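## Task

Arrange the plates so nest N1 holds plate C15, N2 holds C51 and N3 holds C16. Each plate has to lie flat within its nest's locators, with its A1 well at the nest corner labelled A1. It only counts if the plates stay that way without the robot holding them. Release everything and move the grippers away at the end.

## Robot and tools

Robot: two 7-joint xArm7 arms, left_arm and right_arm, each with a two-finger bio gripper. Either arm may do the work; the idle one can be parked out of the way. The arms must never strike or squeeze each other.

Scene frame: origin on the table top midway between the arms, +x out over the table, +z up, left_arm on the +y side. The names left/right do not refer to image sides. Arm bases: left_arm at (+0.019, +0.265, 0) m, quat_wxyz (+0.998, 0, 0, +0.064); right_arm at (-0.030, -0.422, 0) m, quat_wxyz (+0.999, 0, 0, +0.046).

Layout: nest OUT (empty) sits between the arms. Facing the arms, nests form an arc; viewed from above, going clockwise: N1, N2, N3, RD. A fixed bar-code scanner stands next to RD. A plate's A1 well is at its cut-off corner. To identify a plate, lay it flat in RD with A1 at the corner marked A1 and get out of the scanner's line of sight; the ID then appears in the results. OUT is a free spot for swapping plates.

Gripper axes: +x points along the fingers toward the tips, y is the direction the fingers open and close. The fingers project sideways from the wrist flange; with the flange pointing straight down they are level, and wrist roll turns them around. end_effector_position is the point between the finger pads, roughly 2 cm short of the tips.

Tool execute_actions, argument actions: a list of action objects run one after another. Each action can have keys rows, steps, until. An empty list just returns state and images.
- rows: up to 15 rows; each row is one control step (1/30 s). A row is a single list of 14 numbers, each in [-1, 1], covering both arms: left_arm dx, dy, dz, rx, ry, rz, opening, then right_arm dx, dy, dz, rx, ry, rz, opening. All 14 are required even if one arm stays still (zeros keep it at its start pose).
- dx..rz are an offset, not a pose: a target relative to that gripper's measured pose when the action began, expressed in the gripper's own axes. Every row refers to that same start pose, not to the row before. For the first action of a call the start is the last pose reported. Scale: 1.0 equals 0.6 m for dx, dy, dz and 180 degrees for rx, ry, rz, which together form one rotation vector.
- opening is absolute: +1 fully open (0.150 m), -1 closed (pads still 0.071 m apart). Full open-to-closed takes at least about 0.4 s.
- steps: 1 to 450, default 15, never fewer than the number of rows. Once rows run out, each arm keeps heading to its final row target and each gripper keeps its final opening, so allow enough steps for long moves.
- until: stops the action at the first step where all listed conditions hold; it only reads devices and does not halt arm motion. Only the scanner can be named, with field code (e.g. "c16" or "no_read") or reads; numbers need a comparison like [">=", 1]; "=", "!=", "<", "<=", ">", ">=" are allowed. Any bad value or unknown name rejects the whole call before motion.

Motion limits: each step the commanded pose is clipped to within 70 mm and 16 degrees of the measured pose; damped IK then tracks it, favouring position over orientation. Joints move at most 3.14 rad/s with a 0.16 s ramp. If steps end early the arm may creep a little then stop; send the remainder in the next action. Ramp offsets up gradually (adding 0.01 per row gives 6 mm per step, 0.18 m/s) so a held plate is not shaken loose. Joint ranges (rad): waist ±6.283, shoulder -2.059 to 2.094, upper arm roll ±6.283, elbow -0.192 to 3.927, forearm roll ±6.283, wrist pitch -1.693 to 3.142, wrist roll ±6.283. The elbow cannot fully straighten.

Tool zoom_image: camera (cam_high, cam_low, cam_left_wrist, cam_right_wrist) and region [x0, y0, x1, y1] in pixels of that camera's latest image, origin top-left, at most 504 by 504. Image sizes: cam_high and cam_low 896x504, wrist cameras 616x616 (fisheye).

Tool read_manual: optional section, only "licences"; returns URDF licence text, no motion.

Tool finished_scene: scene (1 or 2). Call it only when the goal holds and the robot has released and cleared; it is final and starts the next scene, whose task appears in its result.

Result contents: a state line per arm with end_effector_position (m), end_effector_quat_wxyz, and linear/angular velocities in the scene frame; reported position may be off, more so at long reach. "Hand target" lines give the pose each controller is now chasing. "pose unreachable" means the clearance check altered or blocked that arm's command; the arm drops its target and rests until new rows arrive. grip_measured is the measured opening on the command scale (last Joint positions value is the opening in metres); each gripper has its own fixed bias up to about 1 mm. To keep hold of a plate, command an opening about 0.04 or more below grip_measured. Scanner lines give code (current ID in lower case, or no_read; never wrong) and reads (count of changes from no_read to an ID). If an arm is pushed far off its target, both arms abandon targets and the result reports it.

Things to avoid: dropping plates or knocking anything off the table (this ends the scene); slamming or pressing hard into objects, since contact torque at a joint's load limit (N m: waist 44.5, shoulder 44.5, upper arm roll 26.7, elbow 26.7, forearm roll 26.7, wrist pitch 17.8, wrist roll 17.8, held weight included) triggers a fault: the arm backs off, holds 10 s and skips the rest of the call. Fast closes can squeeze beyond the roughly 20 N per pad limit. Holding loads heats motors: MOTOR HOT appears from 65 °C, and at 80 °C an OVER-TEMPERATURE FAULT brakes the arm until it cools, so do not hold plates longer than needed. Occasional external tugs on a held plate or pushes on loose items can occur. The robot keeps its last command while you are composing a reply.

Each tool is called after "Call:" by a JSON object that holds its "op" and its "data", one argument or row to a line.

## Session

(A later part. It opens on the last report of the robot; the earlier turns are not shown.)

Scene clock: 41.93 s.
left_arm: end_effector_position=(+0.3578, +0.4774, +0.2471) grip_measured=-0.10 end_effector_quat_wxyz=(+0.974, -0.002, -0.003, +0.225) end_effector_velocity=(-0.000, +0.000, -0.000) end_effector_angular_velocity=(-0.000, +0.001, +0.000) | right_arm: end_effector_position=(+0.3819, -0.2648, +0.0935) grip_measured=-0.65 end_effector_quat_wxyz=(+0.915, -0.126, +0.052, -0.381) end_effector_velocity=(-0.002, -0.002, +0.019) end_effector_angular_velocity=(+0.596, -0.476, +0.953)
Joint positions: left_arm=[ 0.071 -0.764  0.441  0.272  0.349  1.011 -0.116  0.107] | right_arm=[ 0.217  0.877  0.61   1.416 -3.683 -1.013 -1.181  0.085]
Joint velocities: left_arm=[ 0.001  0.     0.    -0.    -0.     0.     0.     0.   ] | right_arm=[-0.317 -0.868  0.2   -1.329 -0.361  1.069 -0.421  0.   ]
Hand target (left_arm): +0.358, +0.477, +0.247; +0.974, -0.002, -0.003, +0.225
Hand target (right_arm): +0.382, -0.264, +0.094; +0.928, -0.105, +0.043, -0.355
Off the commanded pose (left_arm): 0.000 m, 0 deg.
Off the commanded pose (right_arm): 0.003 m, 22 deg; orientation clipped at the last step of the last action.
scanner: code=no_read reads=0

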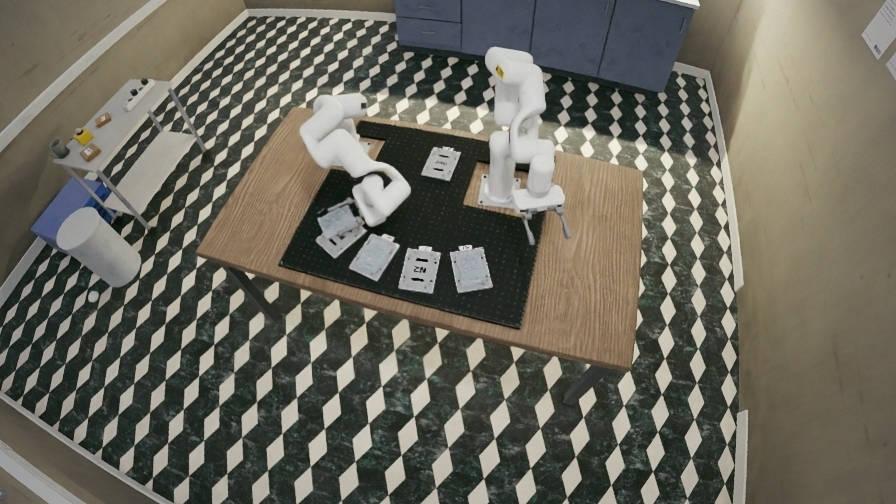

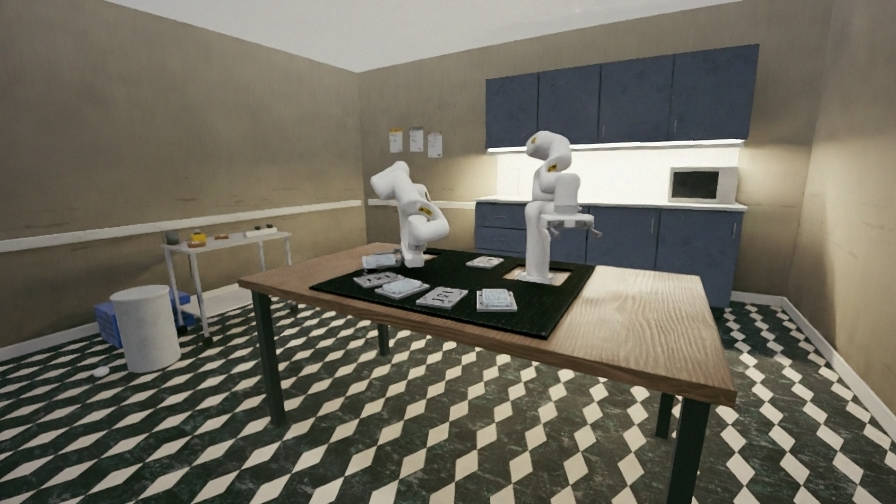

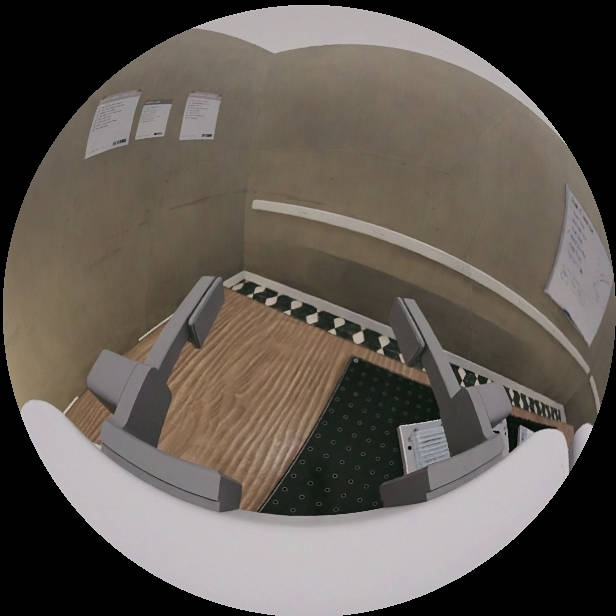

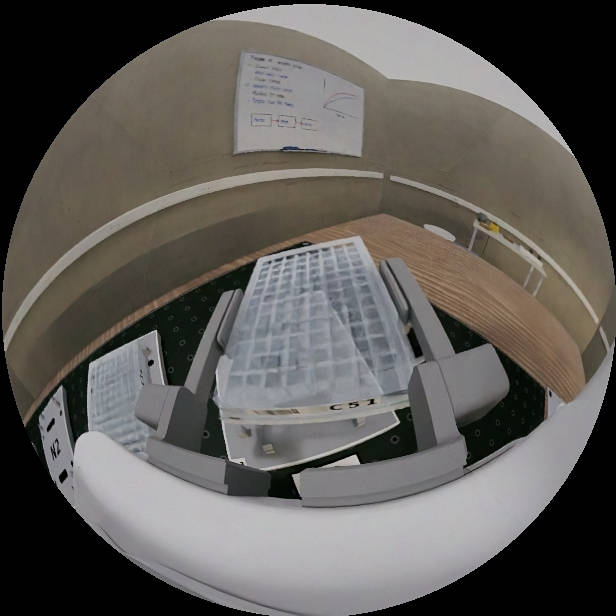

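Call:
{"op": "execute_actions", "data": {
  "actions": [
    {"rows": [[0,0,0,0,0,0,-0.1, 0,0,0.002,0.03,-0.004,0.03,-0.78],[0,0,0,0,0,0,-0.1, 0,0,0.004,0.045,-0.006,0.045,-0.78],[0,0,0,0,0,0,-0.1, 0,0,0.006,0.058,-0.008,0.058,-0.78],[0,0,0,0,0,0,-0.1, 0,0,0.008,0.07,-0.0094,0.07,-0.78],[0,0,0,0,0,0,-0.1, 0,0,0.01,0.08,-0.0108,0.08,-0.78],[0,0,0,0,0,0,-0.1, 0,0,0.01,0.0865,-0.01165,0.0867,-0.78]], "steps": 30}
  ]
}}

Scene clock: 43.20 s.
left_arm: end_effector_position=(+0.3578, +0.4774, +0.2471) grip_measured=-0.10 end_effector_quat_wxyz=(+0.974, -0.002, -0.003, +0.225) end_effector_velocity=(+0.000, -0.000, -0.000) end_effector_angular_velocity=(-0.001, +0.001, -0.001) | right_arm: end_effector_position=(+0.3830, -0.2634, +0.0994) grip_measured=-0.65 end_effector_quat_wxyz=(+0.967, +0.000, -0.000, -0.255) end_effector_velocity=(+0.000, +0.000, +0.000) end_effector_angular_velocity=(-0.000, -0.001, +0.002)
Joint positions: left_arm=[ 0.071 -0.764  0.441  0.272  0.349  1.011 -0.116  0.107] | right_arm=[ 0.097  0.614  0.677  1.042 -3.789 -0.643 -1.313  0.085]
Joint velocities: left_arm=[-0.001  0.     0.    -0.    -0.     0.     0.     0.   ] | right_arm=[ 0.    -0.001  0.    -0.001 -0.001  0.    -0.001  0.   ]
Hand target (left_arm): +0.358, +0.477, +0.247; +0.974, -0.002, -0.003, +0.225
Hand target (right_arm): +0.383, -0.263, +0.099; +0.967, +0.000, -0.000, -0.255
Off the commanded pose (left_arm): 0.000 m, 0 deg.
Off the commanded pose (right_arm): 0.000 m, 0 deg.
scanner: code=no_read reads=0

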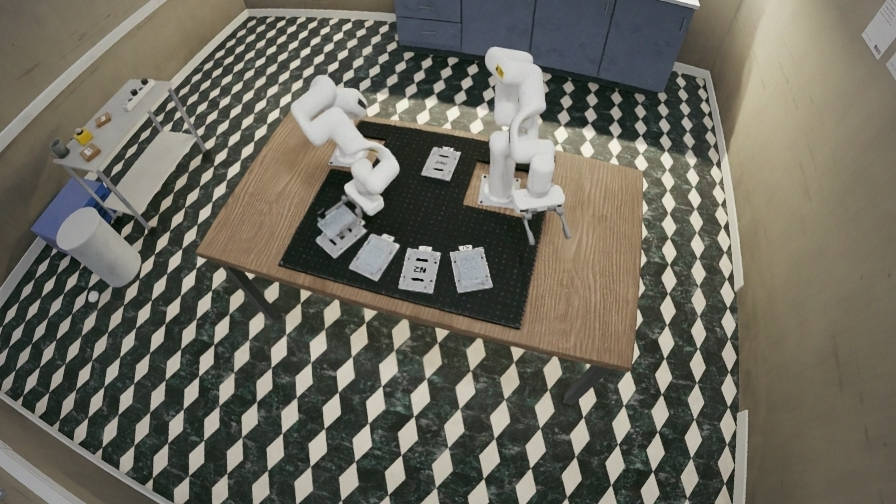

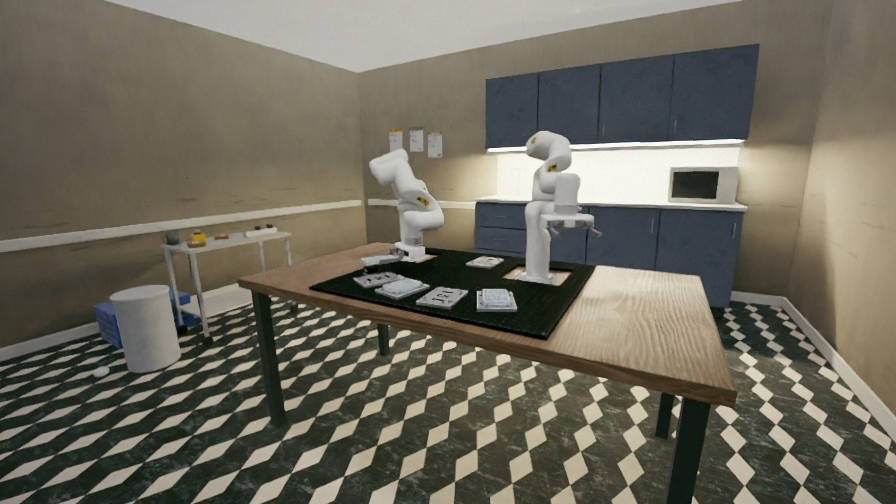

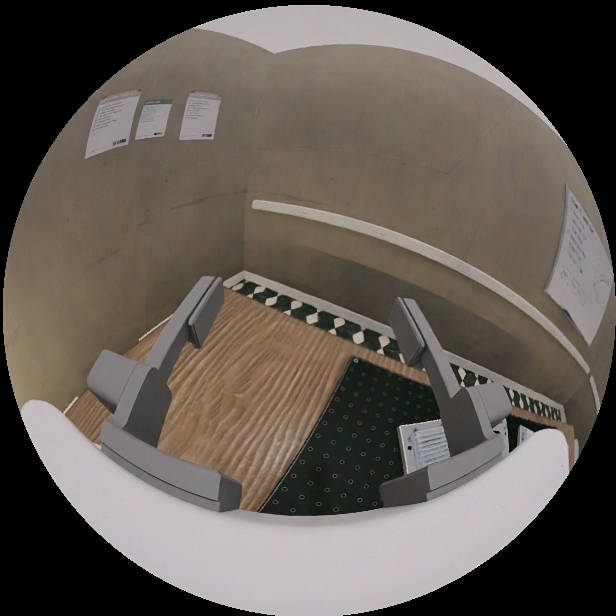

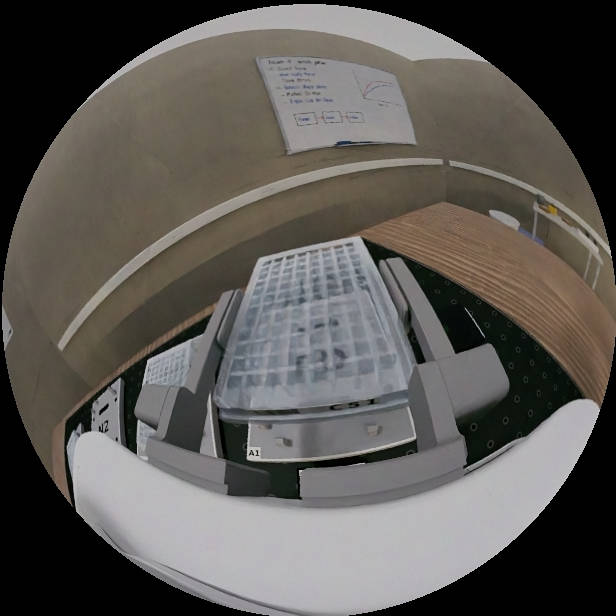

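Call:
{"op": "execute_actions", "data": {
  "actions": [
    {"rows": [[0,0,0,0,0,0,-0.1, 0.004,0,-0.006,0,0,0,-0.78],[0,0,0,0,0,0,-0.1, 0.009,0,-0.016,0,0,0,-0.78],[0,0,0,0,0,0,-0.1, 0.014,0,-0.028,0,0,0,-0.78],[0,0,0,0,0,0,-0.1, 0.018,0,-0.04,0,0,0,-0.78],[0,0,0,0,0,0,-0.1, 0.0217,0,-0.052,0,0,0,-0.78],[0,0,0,0,0,0,-0.1, 0.0217,0,-0.064,0,0,0,-0.78],[0,0,0,0,0,0,-0.1, 0.0217,0,-0.074,0,0,0,-0.78],[0,0,0,0,0,0,-0.1, 0.0217,0,-0.0807,0,0,0,-0.78]], "steps": 24}
  ]
}}

Call:
{"op": "zoom_image", "data": {
  "camera": "cam_right_wrist",
  "region": [170, 220, 470, 470]
}}

Scene clock: 44.30 s.
left_arm: end_effector_position=(+0.3578, +0.4774, +0.2471) grip_measured=-0.10 end_effector_quat_wxyz=(+0.974, -0.002, -0.003, +0.225) end_effector_velocity=(+0.000, -0.000, +0.000) end_effector_angular_velocity=(+0.000, -0.001, -0.001) | right_arm: end_effector_position=(+0.3944, -0.2698, +0.0510) grip_measured=-0.65 end_effector_quat_wxyz=(+0.967, +0.000, -0.000, -0.255) end_effector_velocity=(-0.000, -0.000, -0.001) end_effector_angular_velocity=(-0.001, +0.001, +0.001)
Joint positions: left_arm=[ 0.071 -0.764  0.441  0.272  0.349  1.011 -0.116  0.107] | right_arm=[ 0.161  0.723  0.575  1.068 -3.889 -0.559 -1.255  0.085]
Joint velocities: left_arm=[-0.002 -0.001 -0.    -0.    -0.    -0.    -0.001  0.   ] | right_arm=[ 0.001  0.002 -0.001 -0.    -0.002 -0.     0.002  0.   ]
Hand target (left_arm): +0.358, +0.477, +0.247; +0.974, -0.002, -0.003, +0.225
Hand target (right_arm): +0.394, -0.270, +0.051; +0.967, +0.000, -0.000, -0.255
Off the commanded pose (left_arm): 0.000 m, 0 deg.
Off the commanded pose (right_arm): 0.000 m, 0 deg.
scanner: code=no_read reads=0

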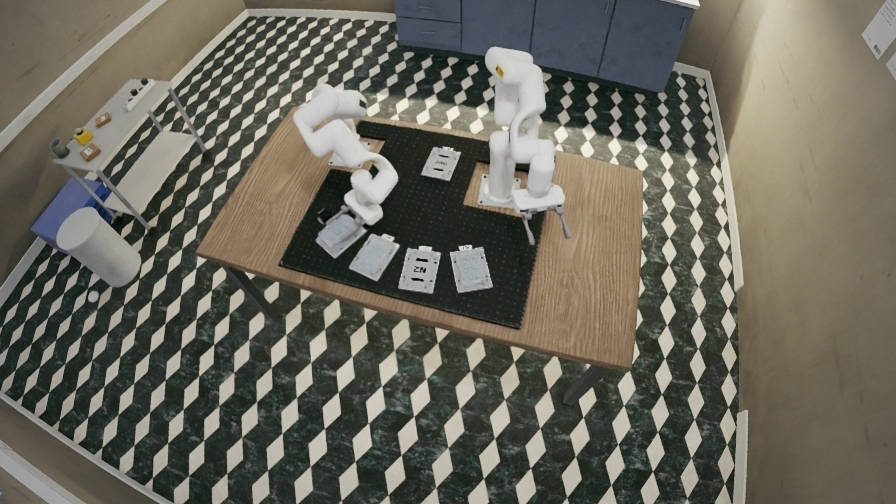

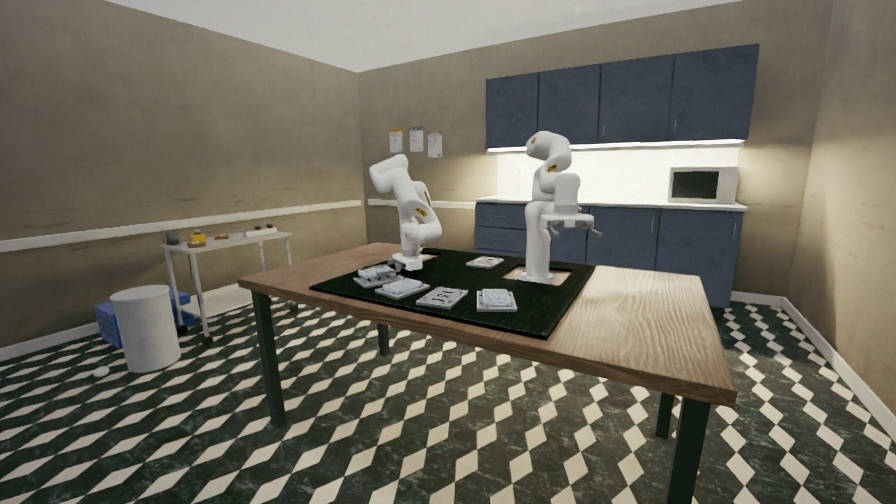

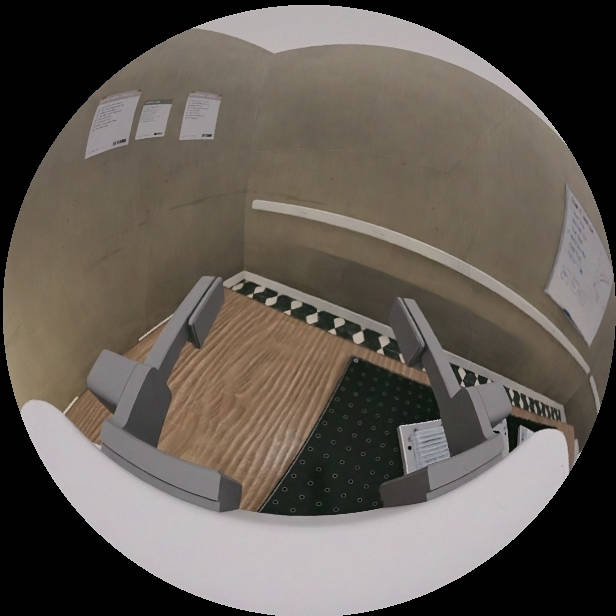

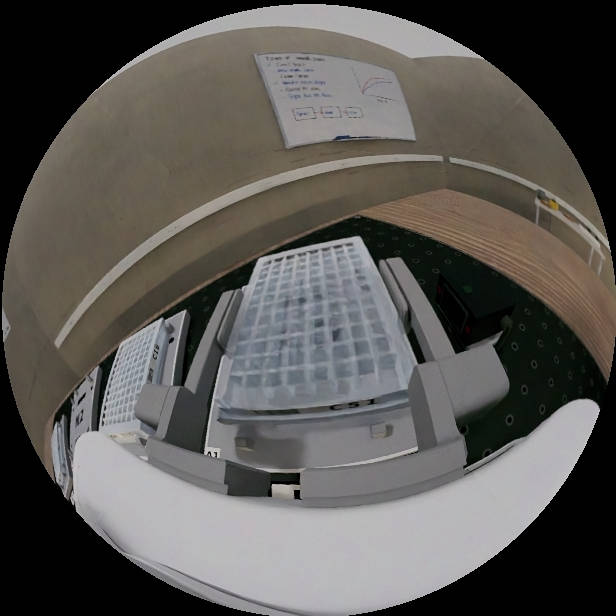

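Region (170, 220, 470, 470) of cam_right_wrist's 616x616 image, scaled by 1.680, with more detail than that image has.

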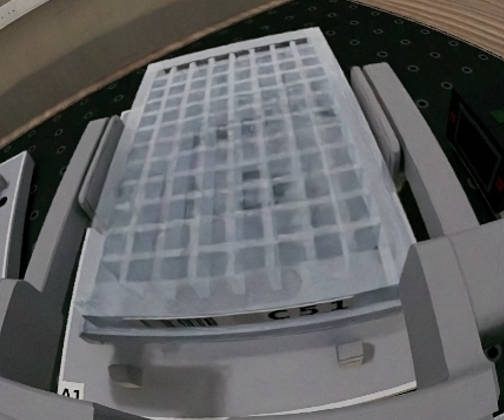

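Call:
{"op": "execute_actions", "data": {
  "actions": [
    {"rows": [[0,0,0,0,0,0,-0.1, -0.001,0.003,0,0,0,0,-0.78],[0,0,0,0,0,0,-0.1, -0.002,0.007,0,0,0,0,-0.78],[0,0,0,0,0,0,-0.1, -0.0025,0.010,0,0,0,0,-0.78]], "steps": 15}
  ]
}}

Call:
{"op": "zoom_image", "data": {
  "camera": "cam_right_wrist",
  "region": [170, 220, 470, 470]
}}

Call:
{"op": "zoom_image", "data": {
  "camera": "cam_high",
  "region": [295, 180, 405, 290]
}}

Scene clock: 44.97 s.
left_arm: end_effector_position=(+0.3578, +0.4774, +0.2471) grip_measured=-0.10 end_effector_quat_wxyz=(+0.974, -0.002, -0.003, +0.225) end_effector_velocity=(+0.000, +0.000, +0.000) end_effector_angular_velocity=(+0.000, -0.001, +0.000) | right_arm: end_effector_position=(+0.3961, -0.2640, +0.0510) grip_measured=-0.65 end_effector_quat_wxyz=(+0.967, +0.000, -0.000, -0.255) end_effector_velocity=(-0.001, +0.001, -0.001) end_effector_angular_velocity=(+0.001, +0.002, +0.002)
Joint positions: left_arm=[ 0.071 -0.764  0.441  0.272  0.349  1.011 -0.116  0.107] | right_arm=[ 0.17   0.735  0.577  1.09  -3.888 -0.571 -1.253  0.085]
Joint velocities: left_arm=[ 0.    -0.001  0.     0.     0.    -0.     0.     0.   ] | right_arm=[ 0.     0.002  0.001  0.001  0.001  0.001 -0.001 -0.   ]
Hand target (left_arm): +0.358, +0.477, +0.247; +0.974, -0.002, -0.003, +0.225
Hand target (right_arm): +0.396, -0.264, +0.051; +0.967, +0.000, -0.000, -0.255
Off the commanded pose (left_arm): 0.000 m, 0 deg.
Off the commanded pose (right_arm): 0.000 m, 0 deg.
scanner: code=no_read reads=0

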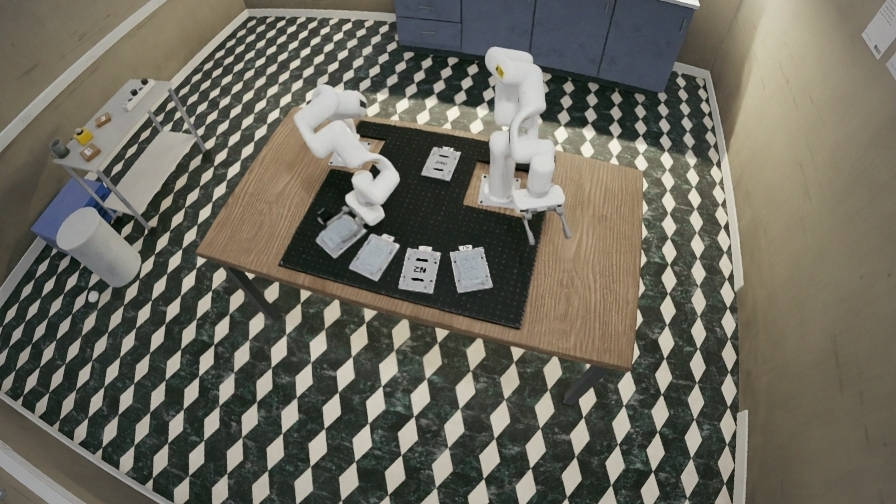

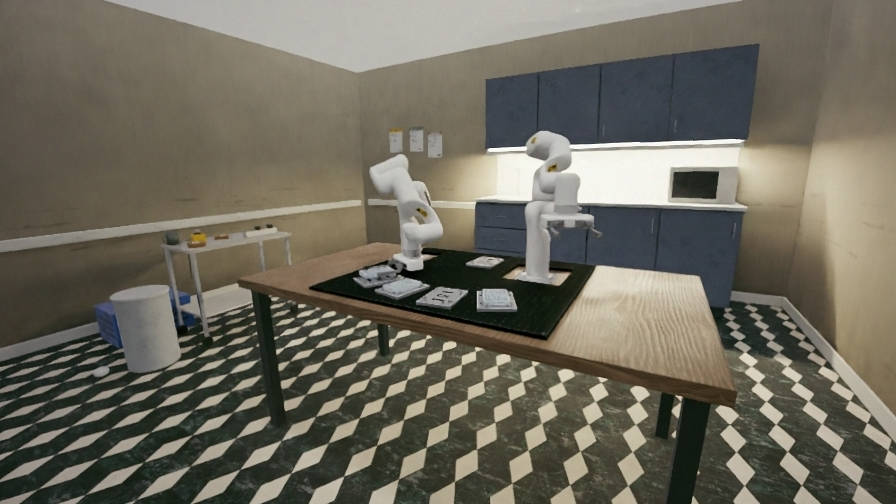

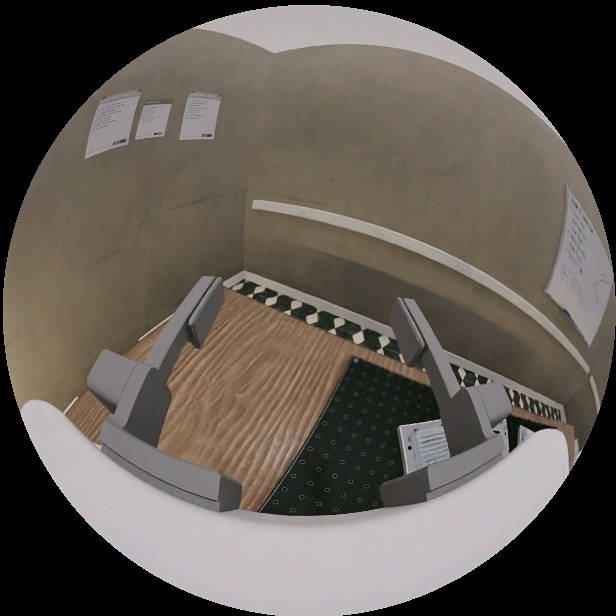

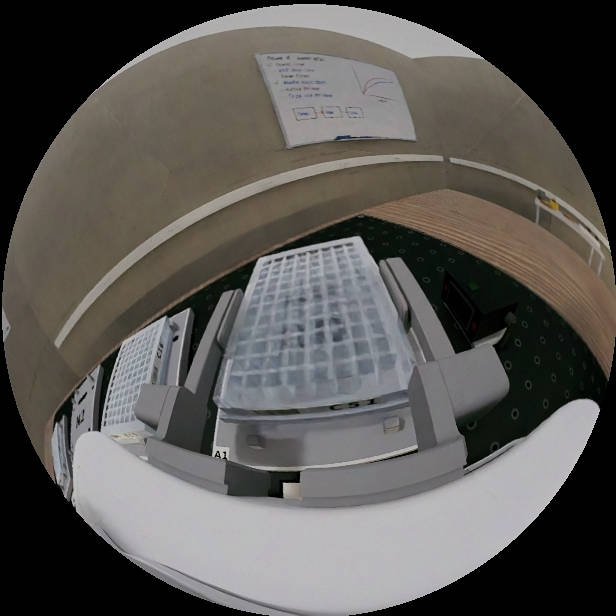

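Region (170, 220, 470, 470) of cam_right_wrist's 616x616 image, scaled by 1.680, with more detail than that image has.

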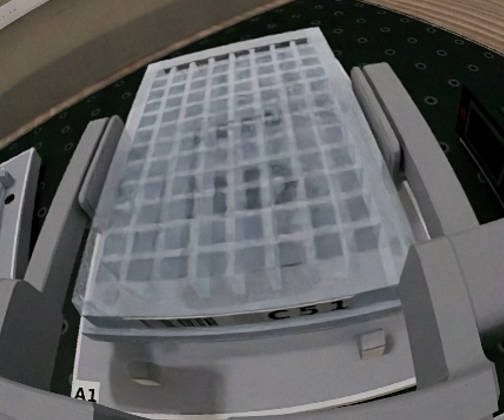

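Region (295, 180, 405, 290) of cam_high's 896x504 image, scaled by 4.582, with more detail than that image has.

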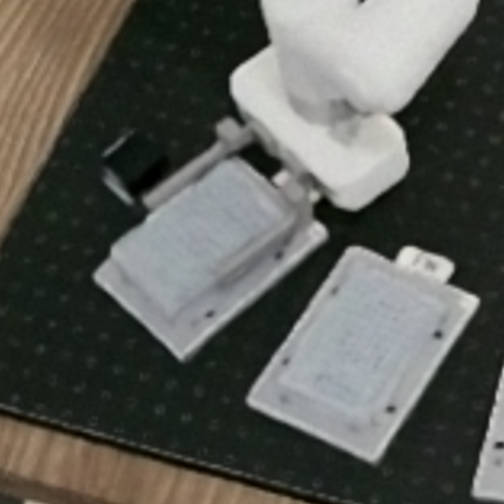

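Call:
{"op": "execute_actions", "data": {
  "actions": [
    {"rows": [[0,0,0,0,0,0,-0.1, 0,0.0017,0,0,0,0.005,-0.78],[0,0,0,0,0,0,-0.1, 0,0.0034,0,0,0,0.010,-0.78],[0,0,0,0,0,0,-0.1, 0,0.005,0,0,0,0.0155,-0.78]], "steps": 15}
  ]
}}

Call:
{"op": "zoom_image", "data": {
  "camera": "cam_right_wrist",
  "region": [170, 220, 470, 470]
}}

Call:
{"op": "zoom_image", "data": {
  "camera": "cam_high",
  "region": [295, 180, 405, 290]
}}

Scene clock: 45.70 s.
left_arm: end_effector_position=(+0.3578, +0.4774, +0.2471) grip_measured=-0.10 end_effector_quat_wxyz=(+0.974, -0.002, -0.003, +0.225) end_effector_velocity=(+0.000, +0.000, +0.000) end_effector_angular_velocity=(+0.001, -0.000, -0.000) | right_arm: end_effector_position=(+0.3976, -0.2613, +0.0511) grip_measured=-0.65 end_effector_quat_wxyz=(+0.973, +0.000, -0.001, -0.231) end_effector_velocity=(+0.000, +0.000, -0.000) end_effector_angular_velocity=(+0.000, -0.001, +0.002)
Joint positions: left_arm=[ 0.071 -0.764  0.441  0.272  0.349  1.011 -0.116  0.107] | right_arm=[ 0.158  0.729  0.587  1.071 -3.903 -0.565 -1.287  0.085]
Joint velocities: left_arm=[ 0. -0. -0. -0.  0. -0. -0.  0.] | right_arm=[ 0.    -0.    -0.    -0.    -0.001  0.001 -0.001  0.   ]
Hand target (left_arm): +0.358, +0.477, +0.247; +0.974, -0.002, -0.003, +0.225
Hand target (right_arm): +0.398, -0.261, +0.051; +0.973, +0.000, -0.001, -0.231
Off the commanded pose (left_arm): 0.000 m, 0 deg.
Off the commanded pose (right_arm): 0.000 m, 0 deg.
scanner: code=no_read reads=0

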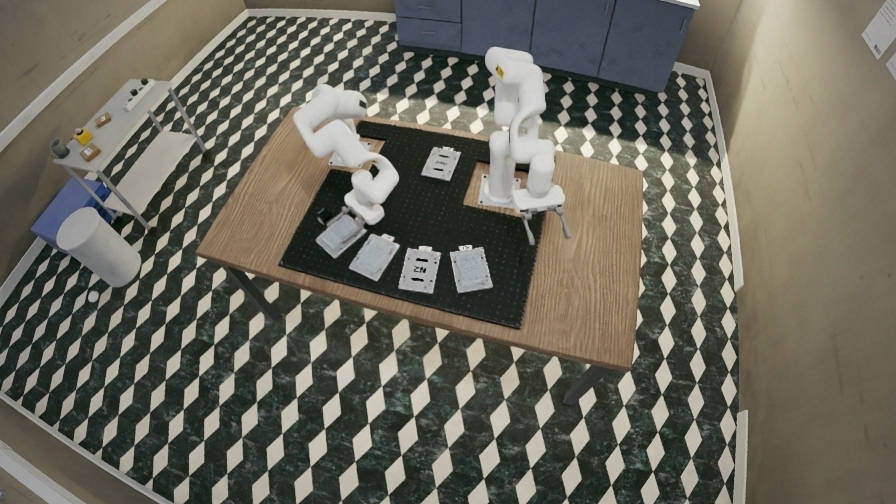

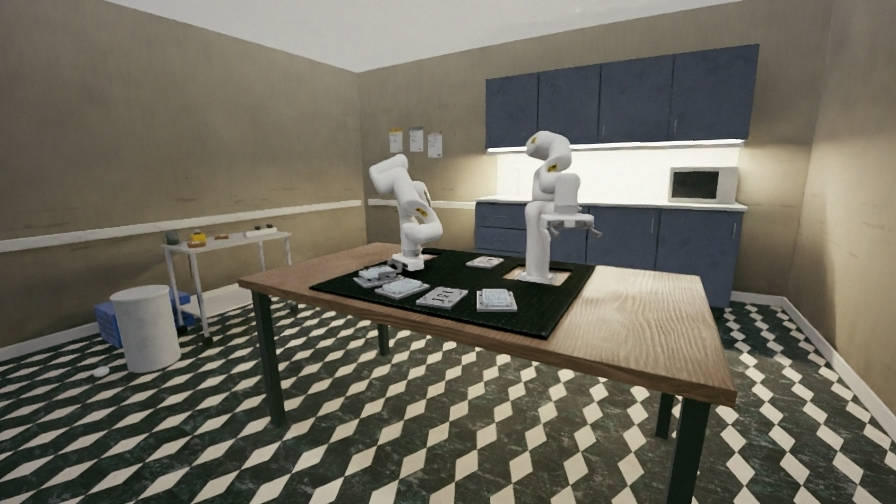

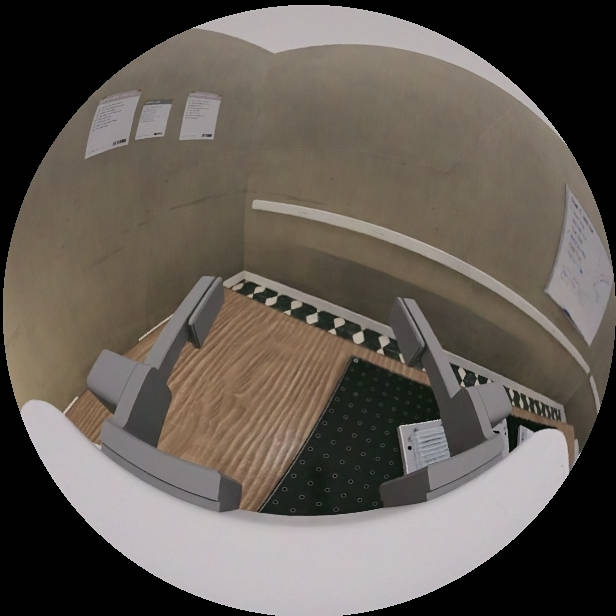

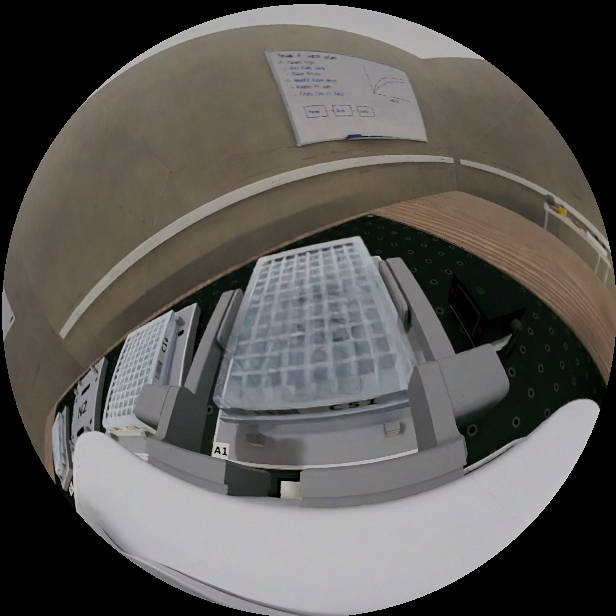

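Region (170, 220, 470, 470) of cam_right_wrist's 616x616 image, scaled by 1.680, with more detail than that image has.

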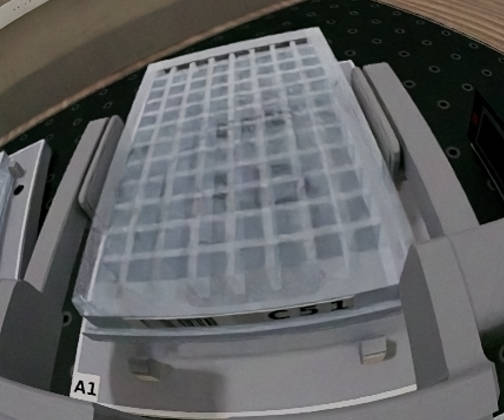

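Region (295, 180, 405, 290) of cam_high's 896x504 image, scaled by 4.582, with more detail than that image has.

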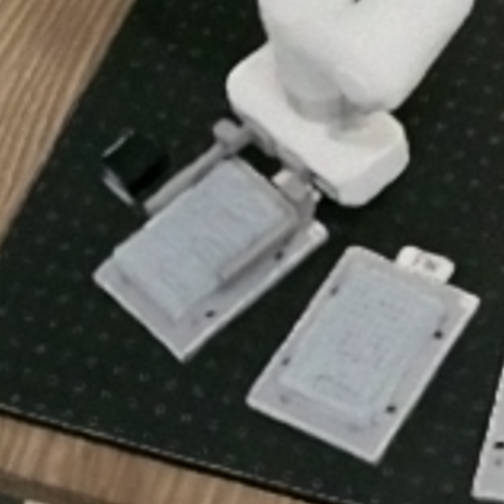

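Call:
{"op": "execute_actions", "data": {
  "actions": [
    {"rows": [[0,0,0,0,0,0,-0.1,0,0.0005,-0.002,0,0,0,-0.78],[0,0,0,0,0,0,-0.1,0,0.0008,-0.004,0,0,0,-0.78],[0,0,0,0,0,0,-0.1,0,0.0008,-0.006,0,0,0,-0.78],[0,0,0,0,0,0,-0.1,0,0.0008,-0.008,0,0,0,-0.78],[0,0,0,0,0,0,-0.1,0,0.0008,-0.010,0,0,0,-0.78],[0,0,0,0,0,0,-0.1,0,0.0008,-0.012,0,0,0,-0.78],[0,0,0,0,0,0,-0.1,0,0.0008,-0.014,0,0,0,-0.78],[0,0,0,0,0,0,-0.1,0,0.0008,-0.016,0,0,0,-0.78],[0,0,0,0,0,0,-0.1,0,0.0008,-0.018,0,0,0,-0.78],[0,0,0,0,0,0,-0.1,0,0.0008,-0.020,0,0,0,-0.78],[0,0,0,0,0,0,-0.1,0,0.0008,-0.022,0,0,0,-0.78],[0,0,0,0,0,0,-0.1,0,0.0008,-0.024,0,0,0,-0.78],[0,0,0,0,0,0,-0.1,0,0.0008,-0.0255,0,0,0,-0.78]], "steps": 25}
  ]
}}

Call:
{"op": "zoom_image", "data": {
  "camera": "cam_right_wrist",
  "region": [170, 220, 470, 470]
}}

Call:
{"op": "zoom_image", "data": {
  "camera": "cam_high",
  "region": [295, 180, 405, 290]
}}

Scene clock: 46.90 s.
left_arm: end_effector_position=(+0.3578, +0.4774, +0.2471) grip_measured=-0.10 end_effector_quat_wxyz=(+0.974, -0.002, -0.003, +0.225) end_effector_velocity=(+0.000, -0.000, +0.000) end_effector_angular_velocity=(+0.000, -0.002, -0.001) | right_arm: end_effector_position=(+0.3975, -0.2606, +0.0357) grip_measured=-0.65 end_effector_quat_wxyz=(+0.973, +0.000, -0.000, -0.231) end_effector_velocity=(+0.000, -0.000, -0.000) end_effector_angular_velocity=(+0.001, -0.000, -0.001)
Joint positions: left_arm=[ 0.071 -0.764  0.441  0.272  0.349  1.011 -0.116  0.107] | right_arm=[ 0.19   0.761  0.553  1.079 -3.93  -0.537 -1.26   0.085]
Joint velocities: left_arm=[-0.001 -0.    -0.     0.    -0.    -0.001  0.     0.   ] | right_arm=[-0.001  0.     0.     0.    -0.     0.001  0.    -0.   ]
Hand target (left_arm): +0.358, +0.477, +0.247; +0.974, -0.002, -0.003, +0.225
Hand target (right_arm): +0.398, -0.261, +0.036; +0.973, +0.000, -0.001, -0.231
Off the commanded pose (left_arm): 0.000 m, 0 deg.
Off the commanded pose (right_arm): 0.000 m, 0 deg.
scanner: code=no_read reads=0

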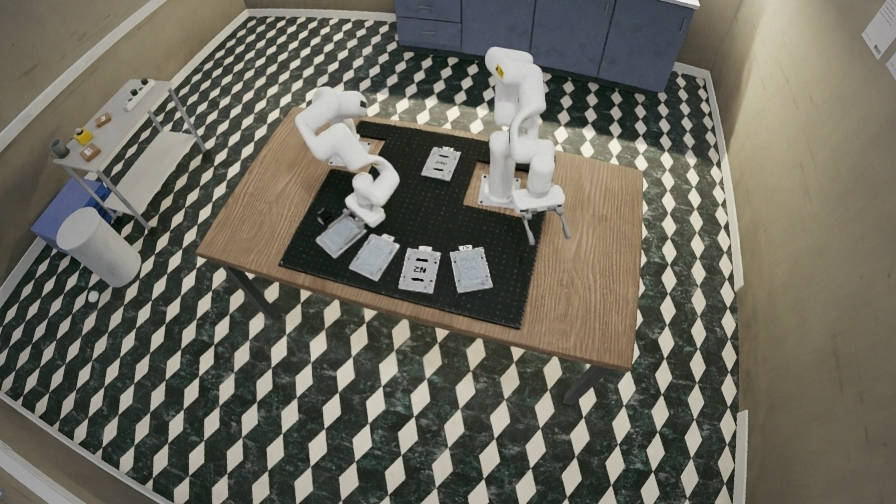

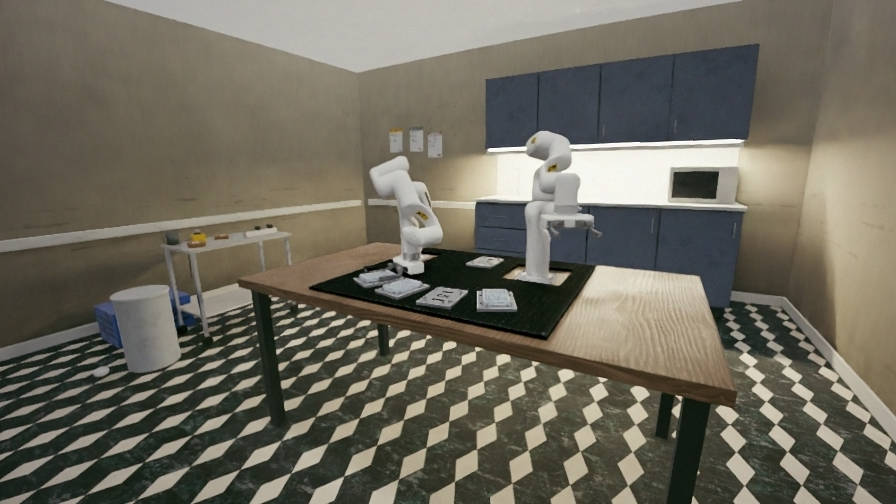

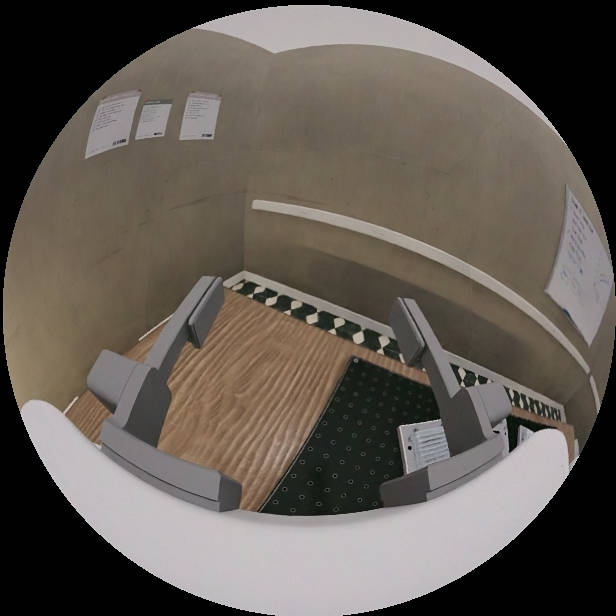

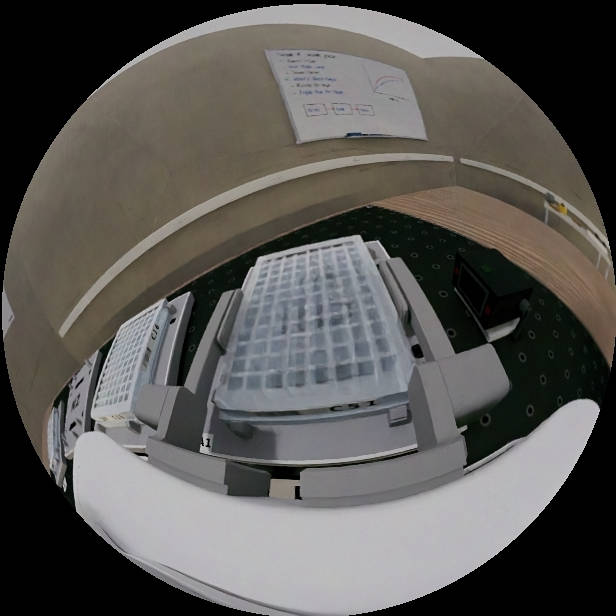

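Region (170, 220, 470, 470) of cam_right_wrist's 616x616 image, scaled by 1.680, with more detail than that image has.

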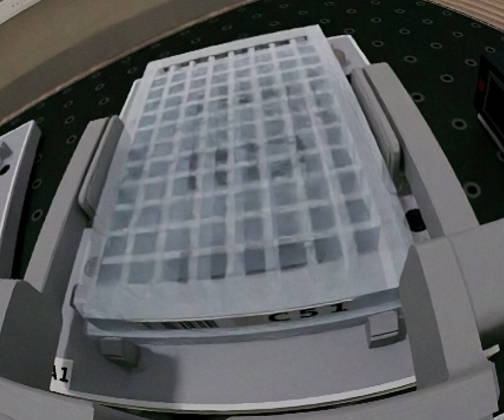

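Region (295, 180, 405, 290) of cam_high's 896x504 image, scaled by 4.582, with more detail than that image has.

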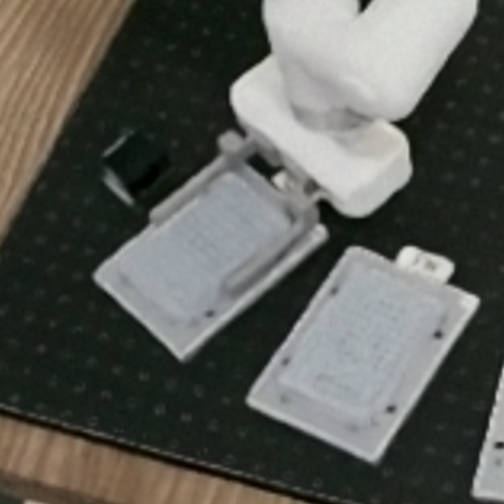

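Call:
{"op": "execute_actions", "data": {
  "actions": [
    {"rows": [[0,0,0,0,0,0,-0.1,-0.001,0,0,0,0,0,-0.72],[0,0,0,0,0,0,-0.1,-0.0015,0,0,0,0,0,-0.63],[0,0,0,0,0,0,-0.1,-0.0015,0,0,0,0,0,-0.5],[0,0,0,0,0,0,-0.1,-0.0015,0,0,0,0,0,-0.35],[0,0,0,0,0,0,-0.1,-0.0015,0,0,0,0,0,-0.2],[0,0,0,0,0,0,-0.1,-0.0015,0,0,0,0,0,-0.1]], "steps": 14}
  ]
}}

Call:
{"op": "zoom_image", "data": {
  "camera": "cam_right_wrist",
  "region": [170, 220, 470, 470]
}}

Call:
{"op": "zoom_image", "data": {
  "camera": "cam_high",
  "region": [295, 180, 405, 290]
}}

Scene clock: 47.57 s.
left_arm: end_effector_position=(+0.3578, +0.4774, +0.2471) grip_measured=-0.10 end_effector_quat_wxyz=(+0.974, -0.002, -0.003, +0.225) end_effector_velocity=(+0.000, +0.000, +0.001) end_effector_angular_velocity=(+0.001, -0.003, +0.001) | right_arm: end_effector_position=(+0.3969, -0.2603, +0.0357) grip_measured=-0.10 end_effector_quat_wxyz=(+0.973, +0.000, -0.000, -0.231) end_effector_velocity=(-0.001, +0.001, -0.000) end_effector_angular_velocity=(+0.000, +0.003, +0.001)
Joint positions: left_arm=[ 0.071 -0.764  0.441  0.272  0.349  1.011 -0.116  0.107] | right_arm=[ 0.193  0.76   0.552  1.078 -3.929 -0.536 -1.258  0.107]
Joint velocities: left_arm=[ 0.001 -0.002 -0.     0.001 -0.    -0.     0.     0.   ] | right_arm=[ 0.001  0.     0.002 -0.001  0.003 -0.001 -0.     0.   ]
Hand target (left_arm): +0.358, +0.477, +0.247; +0.974, -0.002, -0.003, +0.225
Hand target (right_arm): +0.397, -0.260, +0.036; +0.973, +0.000, -0.000, -0.231
Off the commanded pose (left_arm): 0.000 m, 0 deg.
Off the commanded pose (right_arm): 0.000 m, 0 deg.
scanner: code=no_read reads=0

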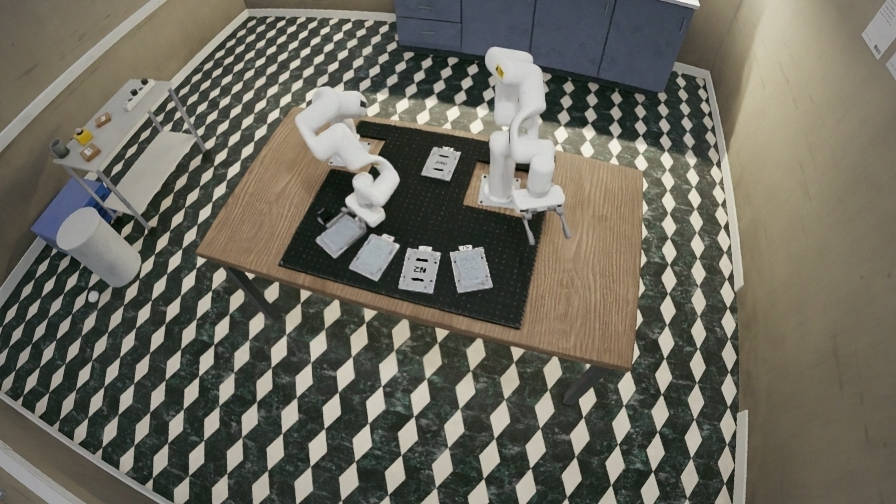

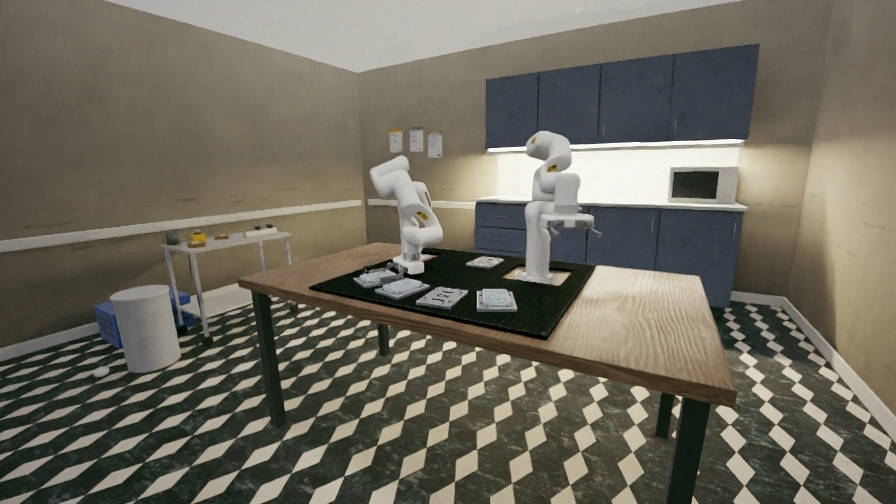

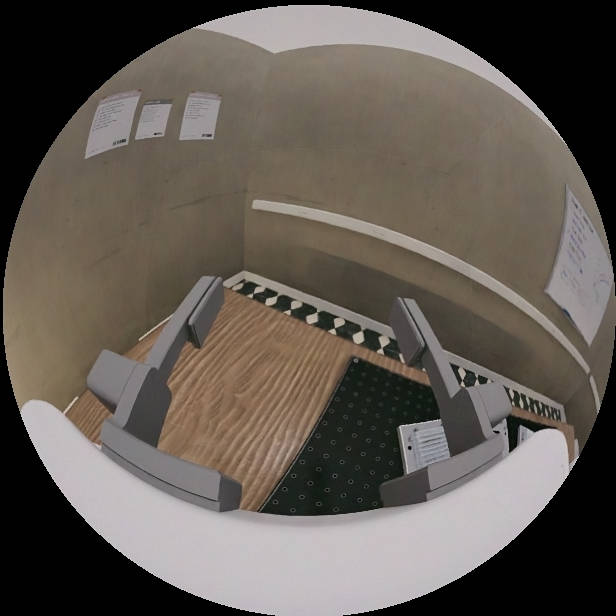

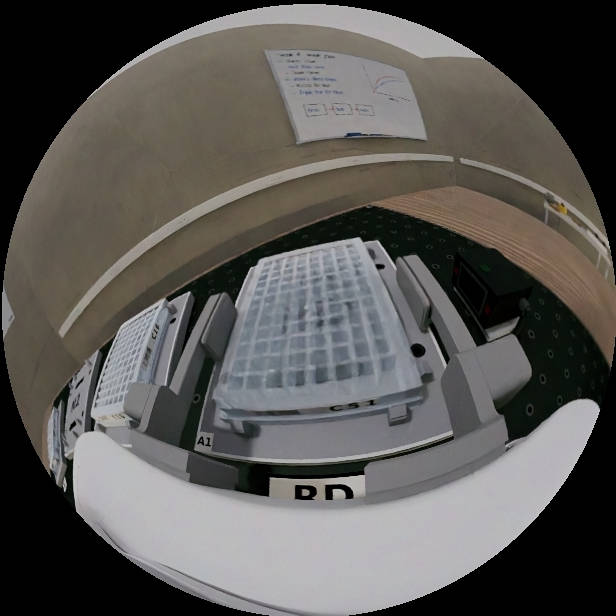

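Region (170, 220, 470, 470) of cam_right_wrist's 616x616 image, scaled by 1.680, with more detail than that image has.

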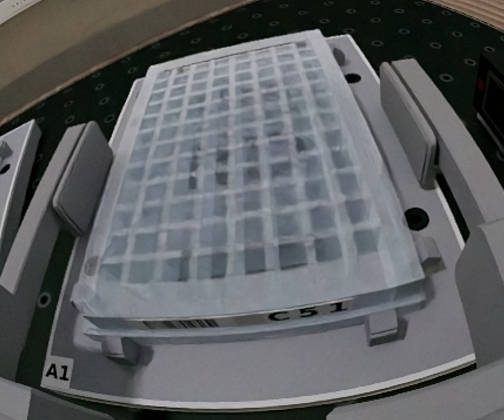

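Region (295, 180, 405, 290) of cam_high's 896x504 image, scaled by 4.582, with more detail than that image has.

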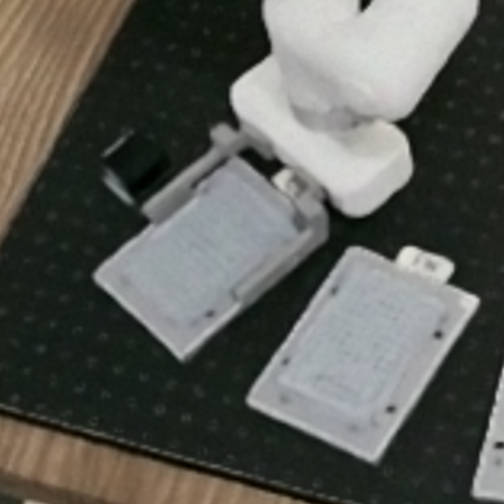

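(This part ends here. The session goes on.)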